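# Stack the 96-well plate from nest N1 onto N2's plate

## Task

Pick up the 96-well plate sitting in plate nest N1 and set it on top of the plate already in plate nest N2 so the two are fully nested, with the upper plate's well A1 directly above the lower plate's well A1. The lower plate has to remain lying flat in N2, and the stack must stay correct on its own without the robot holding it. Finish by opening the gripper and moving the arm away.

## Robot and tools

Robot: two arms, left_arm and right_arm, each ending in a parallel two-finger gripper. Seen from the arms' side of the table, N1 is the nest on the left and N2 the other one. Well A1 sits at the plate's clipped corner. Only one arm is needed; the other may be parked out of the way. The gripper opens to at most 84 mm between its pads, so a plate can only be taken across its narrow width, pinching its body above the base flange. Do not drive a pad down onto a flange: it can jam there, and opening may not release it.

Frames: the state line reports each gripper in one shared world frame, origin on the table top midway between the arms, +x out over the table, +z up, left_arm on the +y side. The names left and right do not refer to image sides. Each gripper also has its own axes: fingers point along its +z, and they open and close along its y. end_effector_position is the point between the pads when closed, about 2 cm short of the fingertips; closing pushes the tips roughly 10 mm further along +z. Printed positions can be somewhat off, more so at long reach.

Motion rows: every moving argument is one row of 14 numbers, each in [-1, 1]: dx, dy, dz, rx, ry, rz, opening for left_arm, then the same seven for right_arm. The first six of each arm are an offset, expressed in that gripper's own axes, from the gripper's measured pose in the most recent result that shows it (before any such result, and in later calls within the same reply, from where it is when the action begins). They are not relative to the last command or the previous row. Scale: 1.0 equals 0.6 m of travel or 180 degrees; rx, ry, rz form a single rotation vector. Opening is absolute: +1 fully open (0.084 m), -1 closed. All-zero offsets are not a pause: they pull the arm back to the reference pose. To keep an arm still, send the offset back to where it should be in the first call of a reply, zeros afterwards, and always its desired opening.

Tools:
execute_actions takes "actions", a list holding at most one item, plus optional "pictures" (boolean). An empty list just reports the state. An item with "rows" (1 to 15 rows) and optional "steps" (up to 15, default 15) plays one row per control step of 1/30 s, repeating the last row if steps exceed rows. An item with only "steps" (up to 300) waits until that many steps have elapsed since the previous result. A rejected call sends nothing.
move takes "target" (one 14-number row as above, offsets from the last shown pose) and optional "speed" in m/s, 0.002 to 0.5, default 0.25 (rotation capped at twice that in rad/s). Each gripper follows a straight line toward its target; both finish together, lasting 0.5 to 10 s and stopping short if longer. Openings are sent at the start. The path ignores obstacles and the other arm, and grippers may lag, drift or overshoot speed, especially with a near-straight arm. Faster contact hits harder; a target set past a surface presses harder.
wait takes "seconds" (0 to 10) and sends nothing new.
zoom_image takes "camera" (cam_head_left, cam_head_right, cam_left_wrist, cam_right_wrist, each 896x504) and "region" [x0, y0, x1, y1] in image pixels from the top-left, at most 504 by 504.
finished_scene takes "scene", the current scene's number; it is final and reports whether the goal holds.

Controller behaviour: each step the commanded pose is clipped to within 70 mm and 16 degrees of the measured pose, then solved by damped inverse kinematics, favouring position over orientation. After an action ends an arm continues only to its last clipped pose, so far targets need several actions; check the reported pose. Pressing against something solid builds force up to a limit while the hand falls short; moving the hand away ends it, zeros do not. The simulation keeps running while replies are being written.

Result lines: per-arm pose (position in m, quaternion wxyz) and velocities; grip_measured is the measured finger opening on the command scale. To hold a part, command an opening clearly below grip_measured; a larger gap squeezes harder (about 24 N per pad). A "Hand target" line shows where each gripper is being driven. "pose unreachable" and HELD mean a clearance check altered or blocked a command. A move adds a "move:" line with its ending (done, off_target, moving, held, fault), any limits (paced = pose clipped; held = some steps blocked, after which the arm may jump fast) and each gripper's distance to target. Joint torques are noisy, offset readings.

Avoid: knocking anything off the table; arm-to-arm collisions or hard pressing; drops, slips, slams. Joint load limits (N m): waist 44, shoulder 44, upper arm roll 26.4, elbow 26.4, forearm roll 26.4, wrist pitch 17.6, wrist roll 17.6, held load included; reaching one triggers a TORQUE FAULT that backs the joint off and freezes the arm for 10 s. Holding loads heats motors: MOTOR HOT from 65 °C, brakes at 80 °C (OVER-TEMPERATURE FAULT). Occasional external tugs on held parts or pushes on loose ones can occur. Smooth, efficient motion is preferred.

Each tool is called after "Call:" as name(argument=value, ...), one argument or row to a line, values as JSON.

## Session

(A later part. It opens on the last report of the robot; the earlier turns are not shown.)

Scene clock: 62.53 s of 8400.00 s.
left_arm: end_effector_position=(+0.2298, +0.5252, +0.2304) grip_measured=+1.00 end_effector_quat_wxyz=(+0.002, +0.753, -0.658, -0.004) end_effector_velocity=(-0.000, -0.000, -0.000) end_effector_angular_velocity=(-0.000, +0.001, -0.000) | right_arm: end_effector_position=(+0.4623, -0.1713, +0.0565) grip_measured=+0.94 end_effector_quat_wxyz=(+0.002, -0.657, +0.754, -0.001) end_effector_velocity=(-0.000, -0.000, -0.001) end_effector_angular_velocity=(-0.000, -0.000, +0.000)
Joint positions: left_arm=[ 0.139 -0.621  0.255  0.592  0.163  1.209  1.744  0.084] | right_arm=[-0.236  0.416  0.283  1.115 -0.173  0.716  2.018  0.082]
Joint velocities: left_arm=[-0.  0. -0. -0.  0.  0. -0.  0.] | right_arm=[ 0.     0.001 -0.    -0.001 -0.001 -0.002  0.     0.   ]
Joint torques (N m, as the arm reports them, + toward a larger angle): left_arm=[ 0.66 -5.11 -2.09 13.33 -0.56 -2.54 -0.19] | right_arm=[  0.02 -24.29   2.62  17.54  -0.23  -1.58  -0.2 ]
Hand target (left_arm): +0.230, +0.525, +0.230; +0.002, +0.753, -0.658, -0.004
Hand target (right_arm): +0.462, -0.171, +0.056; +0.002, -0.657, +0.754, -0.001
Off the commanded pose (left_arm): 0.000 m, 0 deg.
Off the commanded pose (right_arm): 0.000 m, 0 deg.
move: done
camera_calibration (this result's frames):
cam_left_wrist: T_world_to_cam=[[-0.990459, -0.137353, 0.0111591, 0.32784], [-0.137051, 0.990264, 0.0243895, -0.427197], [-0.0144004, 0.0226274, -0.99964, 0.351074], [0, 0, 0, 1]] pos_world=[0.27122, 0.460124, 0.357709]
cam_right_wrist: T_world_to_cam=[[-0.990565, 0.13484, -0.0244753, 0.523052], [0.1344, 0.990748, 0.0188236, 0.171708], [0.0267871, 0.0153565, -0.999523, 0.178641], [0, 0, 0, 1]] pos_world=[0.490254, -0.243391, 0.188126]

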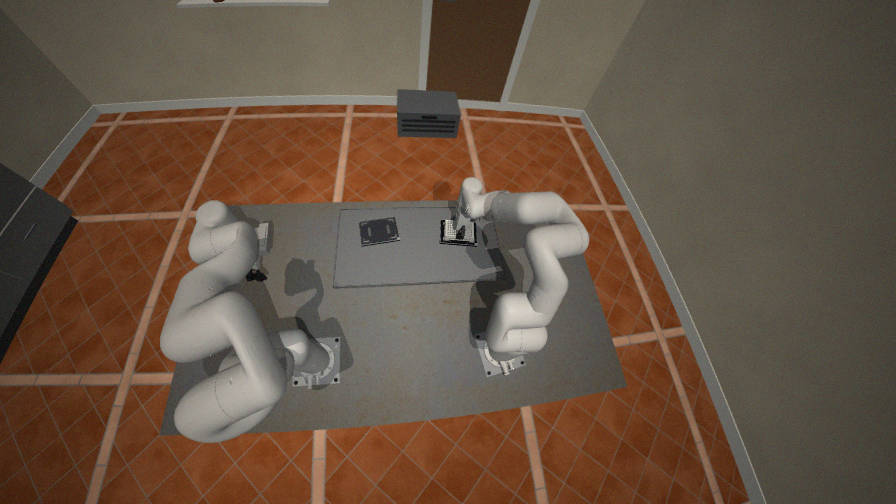

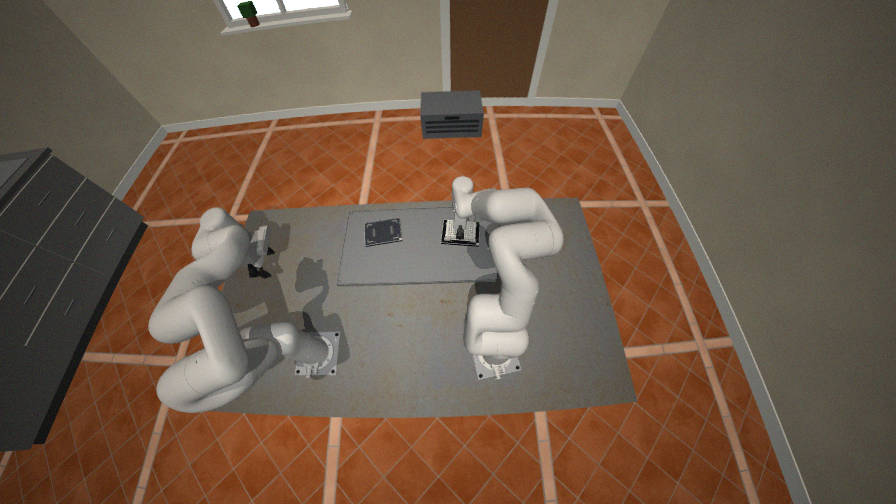

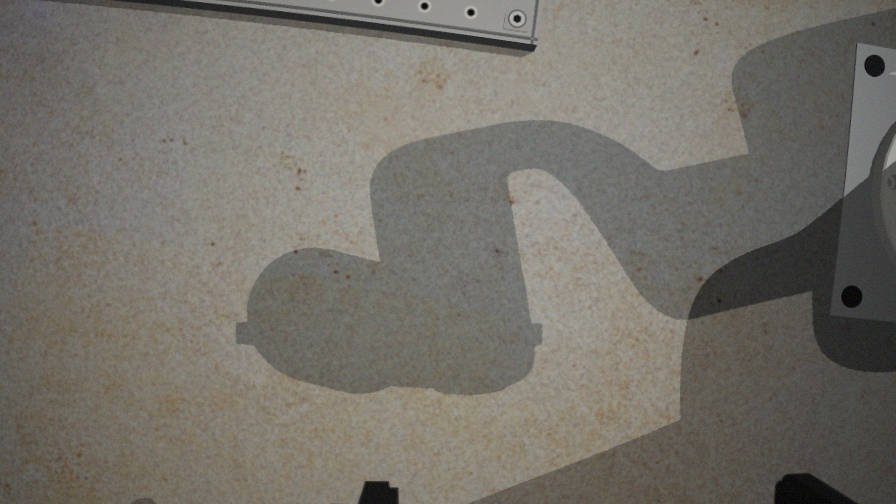

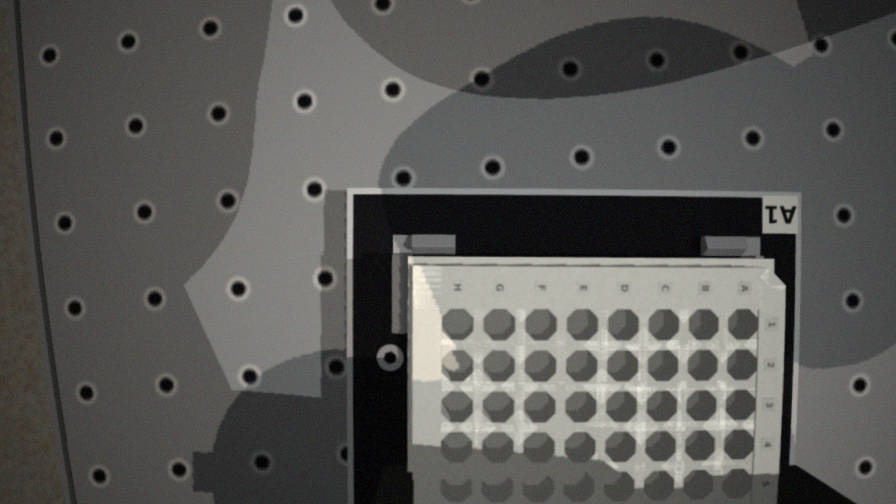

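Call:
move(
  target=[0,0,0,0,0,0,1, 0,0,0,0,0,0,1],
  speed=0.005,
)

Call:
move(
  target=[0,0,0,0,0,0,1, 0,0,-0.04,0,0,0,1],
  speed=0.03,
)

Call:
move(
  target=[0,0,0,0,0,0,1, -0.11,0.2,-0.1,0,0,0,1],
)

Scene clock: 65.57 s of 8400.00 s.
left_arm: end_effector_position=(+0.2298, +0.5252, +0.2304) grip_measured=+1.00 end_effector_quat_wxyz=(+0.002, +0.753, -0.658, -0.004) end_effector_velocity=(-0.000, +0.000, -0.000) end_effector_angular_velocity=(-0.001, +0.000, -0.000) | right_arm: end_effector_position=(+0.4622, -0.1713, +0.0563) grip_measured=+1.00 end_effector_quat_wxyz=(+0.002, -0.657, +0.754, -0.001) end_effector_velocity=(+0.001, -0.001, +0.001) end_effector_angular_velocity=(+0.001, -0.003, -0.003)
Joint positions: left_arm=[ 0.139 -0.621  0.255  0.592  0.163  1.209  1.744  0.084] | right_arm=[-0.236  0.416  0.283  1.114 -0.173  0.716  2.018  0.084]
Joint velocities: left_arm=[-0.    -0.     0.001 -0.     0.     0.     0.001 -0.   ] | right_arm=[-0.003 -0.001  0.     0.001  0.    -0.001  0.     0.   ]
Joint torques (N m, as the arm reports them, + toward a larger angle): left_arm=[ 0.98 -5.18 -2.15 13.38 -0.39 -2.55 -0.22] | right_arm=[ -0.4  -25.28   2.53  18.55  -0.16  -1.4   -0.29]
Hand target (left_arm): +0.230, +0.525, +0.230; +0.002, +0.753, -0.658, -0.004
Hand target (right_arm): +0.462, -0.171, +0.056; +0.002, -0.657, +0.754, -0.001
Off the commanded pose (left_arm): 0.000 m, 0 deg.
Off the commanded pose (right_arm): 0.000 m, 0 deg.
move: done
camera_calibration (this result's frames):
cam_left_wrist: T_world_to_cam=[[-0.990459, -0.137352, 0.0111589, 0.32784], [-0.13705, 0.990264, 0.0243895, -0.427197], [-0.0144002, 0.0226274, -0.99964, 0.351074], [0, 0, 0, 1]] pos_world=[0.27122, 0.460124, 0.357709]
cam_right_wrist: T_world_to_cam=[[-0.990575, 0.134844, -0.0240555, 0.522897], [0.134413, 0.990748, 0.0187297, 0.171751], [0.0263585, 0.0153198, -0.999535, 0.17865], [0, 0, 0, 1]] pos_world=[0.490175, -0.243408, 0.187928]

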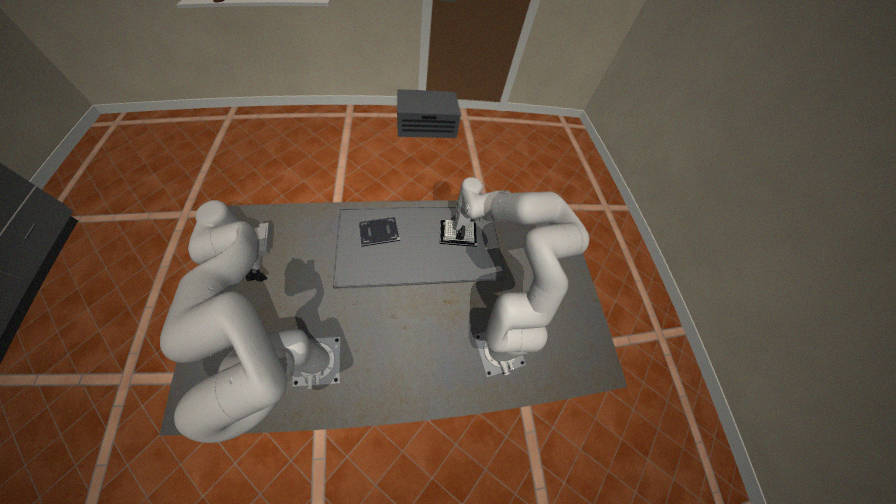

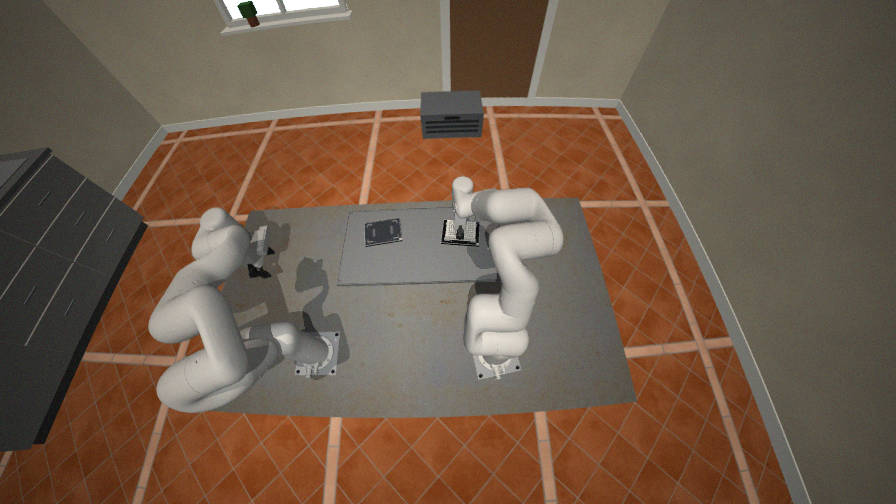

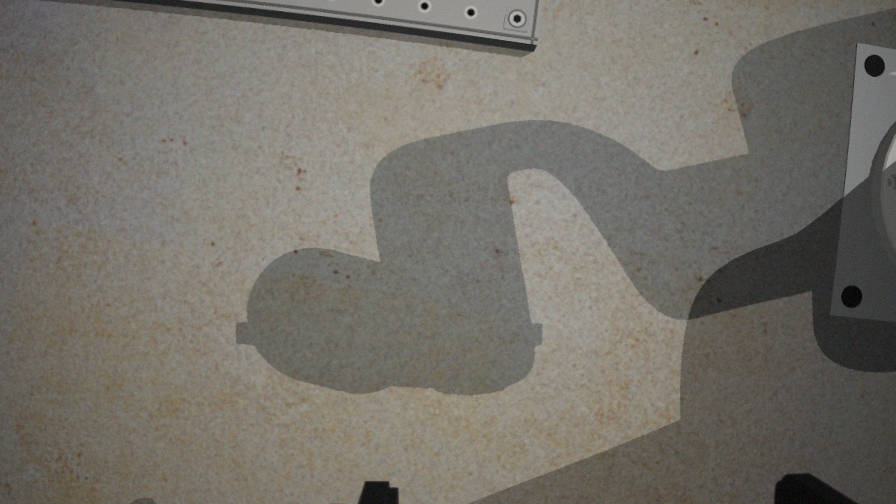

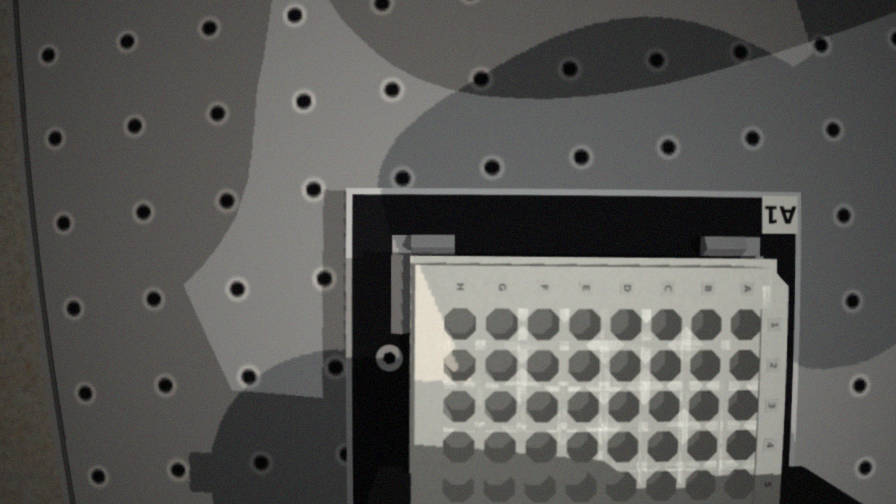

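Scene clock: 66.73 s of 8400.00 s.
left_arm: end_effector_position=(+0.2298, +0.5252, +0.2304) grip_measured=+1.00 end_effector_quat_wxyz=(+0.002, +0.753, -0.658, -0.004) end_effector_velocity=(+0.000, +0.000, +0.000) end_effector_angular_velocity=(-0.000, -0.001, +0.000) | right_arm: end_effector_position=(+0.4621, -0.1713, +0.0800) grip_measured=+1.00 end_effector_quat_wxyz=(+0.002, -0.657, +0.754, -0.001) end_effector_velocity=(-0.000, -0.001, +0.002) end_effector_angular_velocity=(+0.000, +0.002, -0.002)
Joint positions: left_arm=[ 0.139 -0.621  0.255  0.592  0.163  1.209  1.744  0.084] | right_arm=[-0.244  0.37   0.294  1.125 -0.151  0.772  2.003  0.084]
Joint velocities: left_arm=[-0.    -0.     0.001  0.001  0.    -0.     0.    -0.   ] | right_arm=[-0.002 -0.004  0.001  0.002  0.003  0.008 -0.002  0.   ]
Joint torques (N m, as the arm reports them, + toward a larger angle): left_arm=[ 1.   -4.86 -2.17 13.33 -0.44 -2.68 -0.22] | right_arm=[ -0.39 -24.78   2.74  18.93  -0.08  -1.41  -0.4 ]
Hand target (left_arm): +0.230, +0.525, +0.230; +0.002, +0.753, -0.658, -0.004
Hand target (right_arm): +0.462, -0.171, +0.080; +0.002, -0.657, +0.754, -0.001
Off the commanded pose (left_arm): 0.000 m, 0 deg.
Off the commanded pose (right_arm): 0.000 m, 0 deg.
move: done
camera_calibration (this result's frames):
cam_left_wrist: T_world_to_cam=[[-0.990459, -0.137352, 0.0111588, 0.32784], [-0.13705, 0.990264, 0.0243896, -0.427197], [-0.0144001, 0.0226276, -0.99964, 0.351074], [0, 0, 0, 1]] pos_world=[0.271221, 0.460124, 0.357709]
cam_right_wrist: T_world_to_cam=[[-0.990587, 0.134777, -0.0239221, 0.523332], [0.134346, 0.990756, 0.0187917, 0.171311], [0.0262336, 0.0154009, -0.999537, 0.2024], [0, 0, 0, 1]] pos_world=[0.490082, -0.243378, 0.211606]

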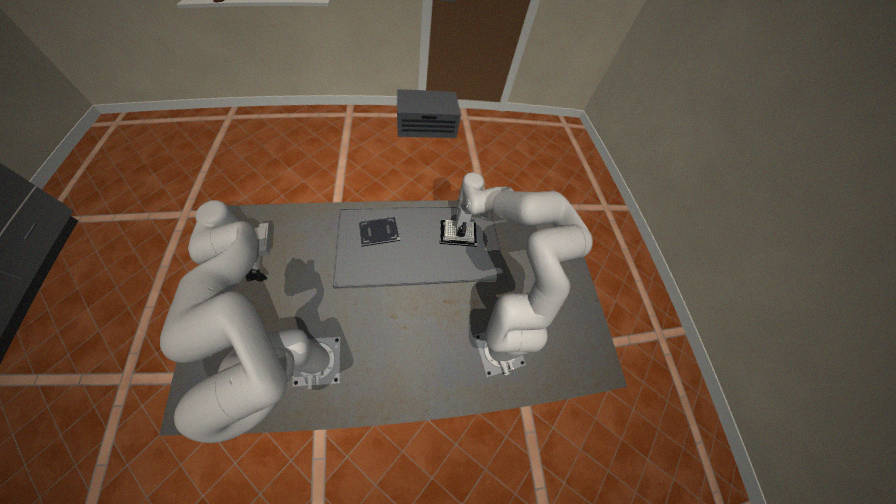

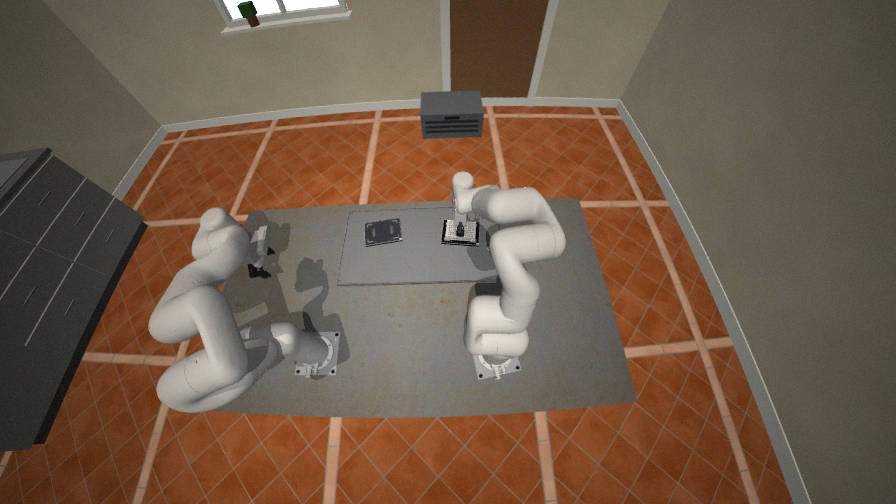

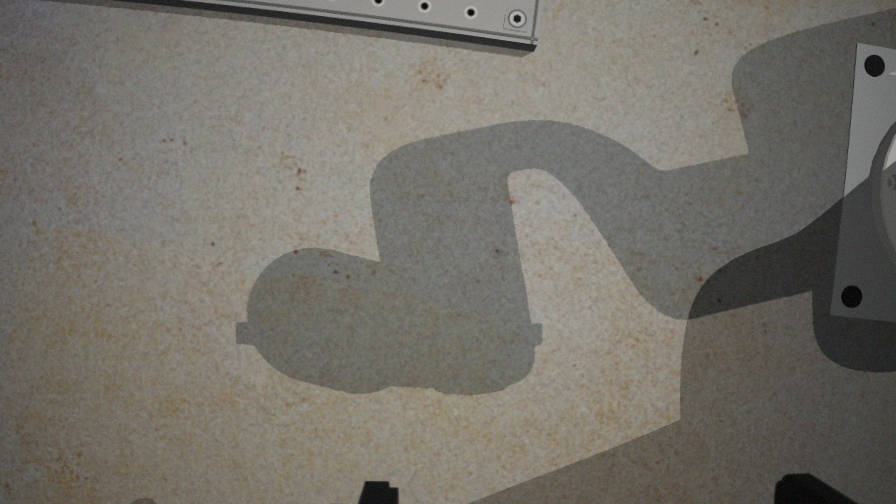

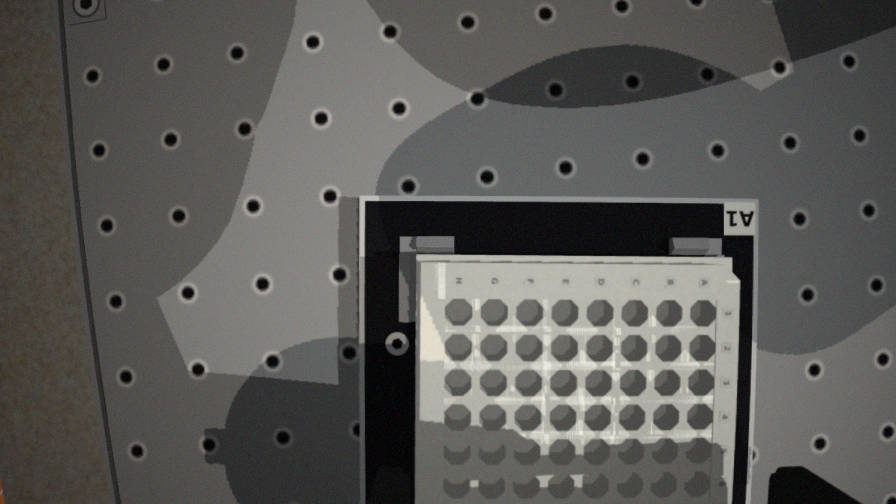

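Scene clock: 68.07 s of 8400.00 s.
left_arm: end_effector_position=(+0.2298, +0.5252, +0.2304) grip_measured=+1.00 end_effector_quat_wxyz=(+0.002, +0.753, -0.658, -0.004) end_effector_velocity=(+0.000, -0.000, -0.000) end_effector_angular_velocity=(+0.001, +0.000, -0.003) | right_arm: end_effector_position=(+0.3519, -0.0896, +0.1396) grip_measured=+1.00 end_effector_quat_wxyz=(+0.002, -0.657, +0.754, -0.000) end_effector_velocity=(-0.001, +0.001, +0.002) end_effector_angular_velocity=(+0.002, -0.001, +0.001)
Joint positions: left_arm=[ 0.139 -0.621  0.255  0.592  0.163  1.209  1.744  0.084] | right_arm=[-0.154  0.013  0.42   0.859 -0.007  0.844  2.135  0.084]
Joint velocities: left_arm=[-0.     0.    -0.002 -0.     0.    -0.     0.001  0.   ] | right_arm=[ 0.002 -0.007  0.002 -0.002  0.005  0.002 -0.001 -0.   ]
Joint torques (N m, as the arm reports them, + toward a larger angle): left_arm=[ 0.77 -4.79 -2.29 13.37 -0.43 -2.56 -0.11] | right_arm=[ -0.47 -16.74   0.64  19.79  -0.14  -1.47  -0.48]
Hand target (left_arm): +0.230, +0.525, +0.230; +0.002, +0.753, -0.658, -0.004
Hand target (right_arm): +0.352, -0.089, +0.140; +0.002, -0.657, +0.754, -0.001
Off the commanded pose (left_arm): 0.000 m, 0 deg.
Off the commanded pose (right_arm): 0.000 m, 0 deg.
move: done
camera_calibration (this result's frames):
cam_left_wrist: T_world_to_cam=[[-0.990459, -0.137352, 0.011159, 0.32784], [-0.13705, 0.990264, 0.0243896, -0.427197], [-0.0144003, 0.0226275, -0.99964, 0.351074], [0, 0, 0, 1]] pos_world=[0.27122, 0.460124, 0.357709]
cam_right_wrist: T_world_to_cam=[[-0.990597, 0.134849, -0.0231123, 0.404547], [0.134417, 0.990736, 0.0193433, 0.103953], [0.0255067, 0.0160547, -0.999546, 0.263938], [0, 0, 0, 1]] pos_world=[0.380038, -0.161781, 0.271158]

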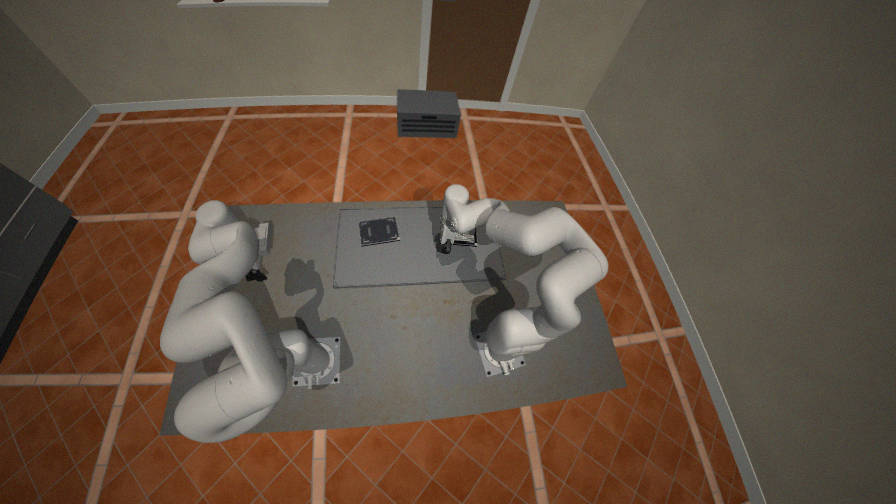

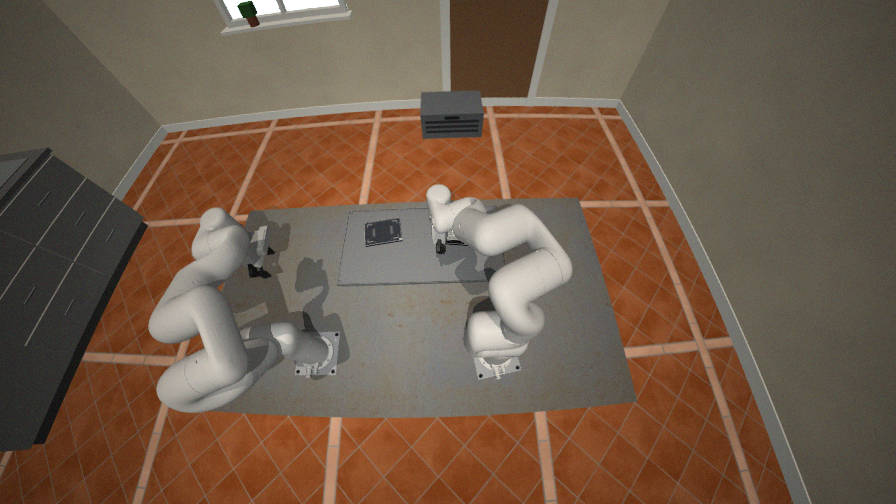

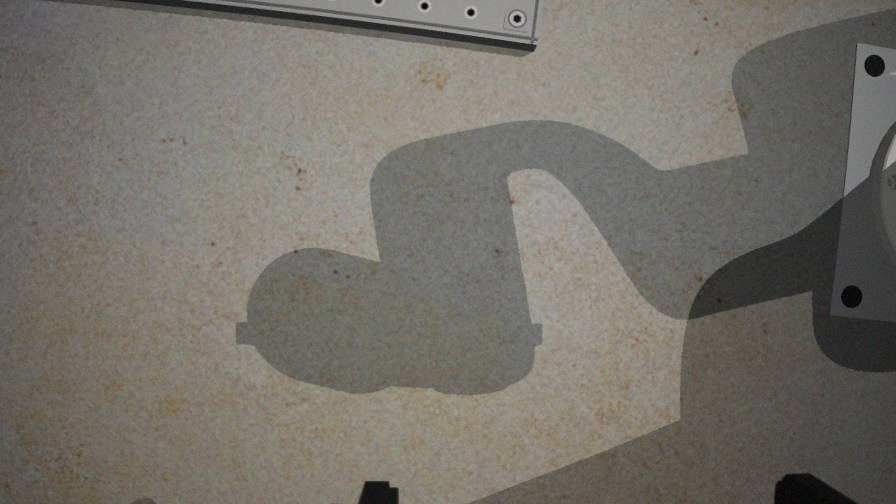

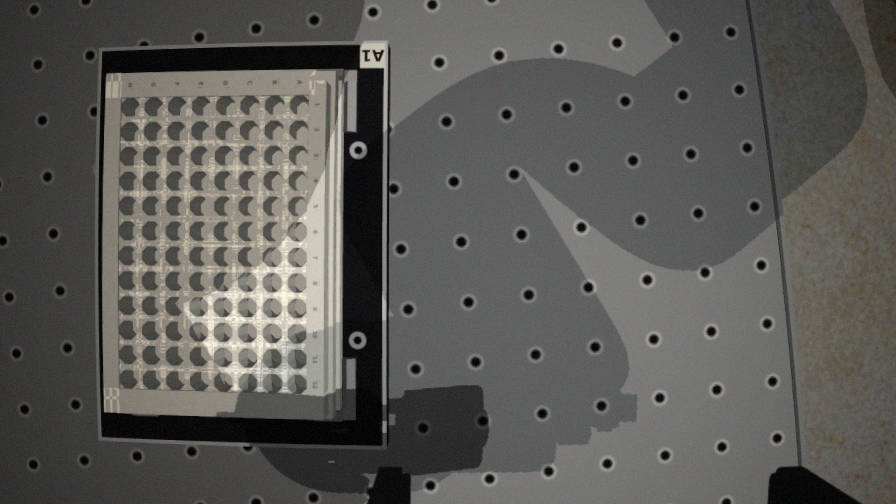

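Call:
finished_scene(
  scene=1,
)

The scene is finished: the task was done.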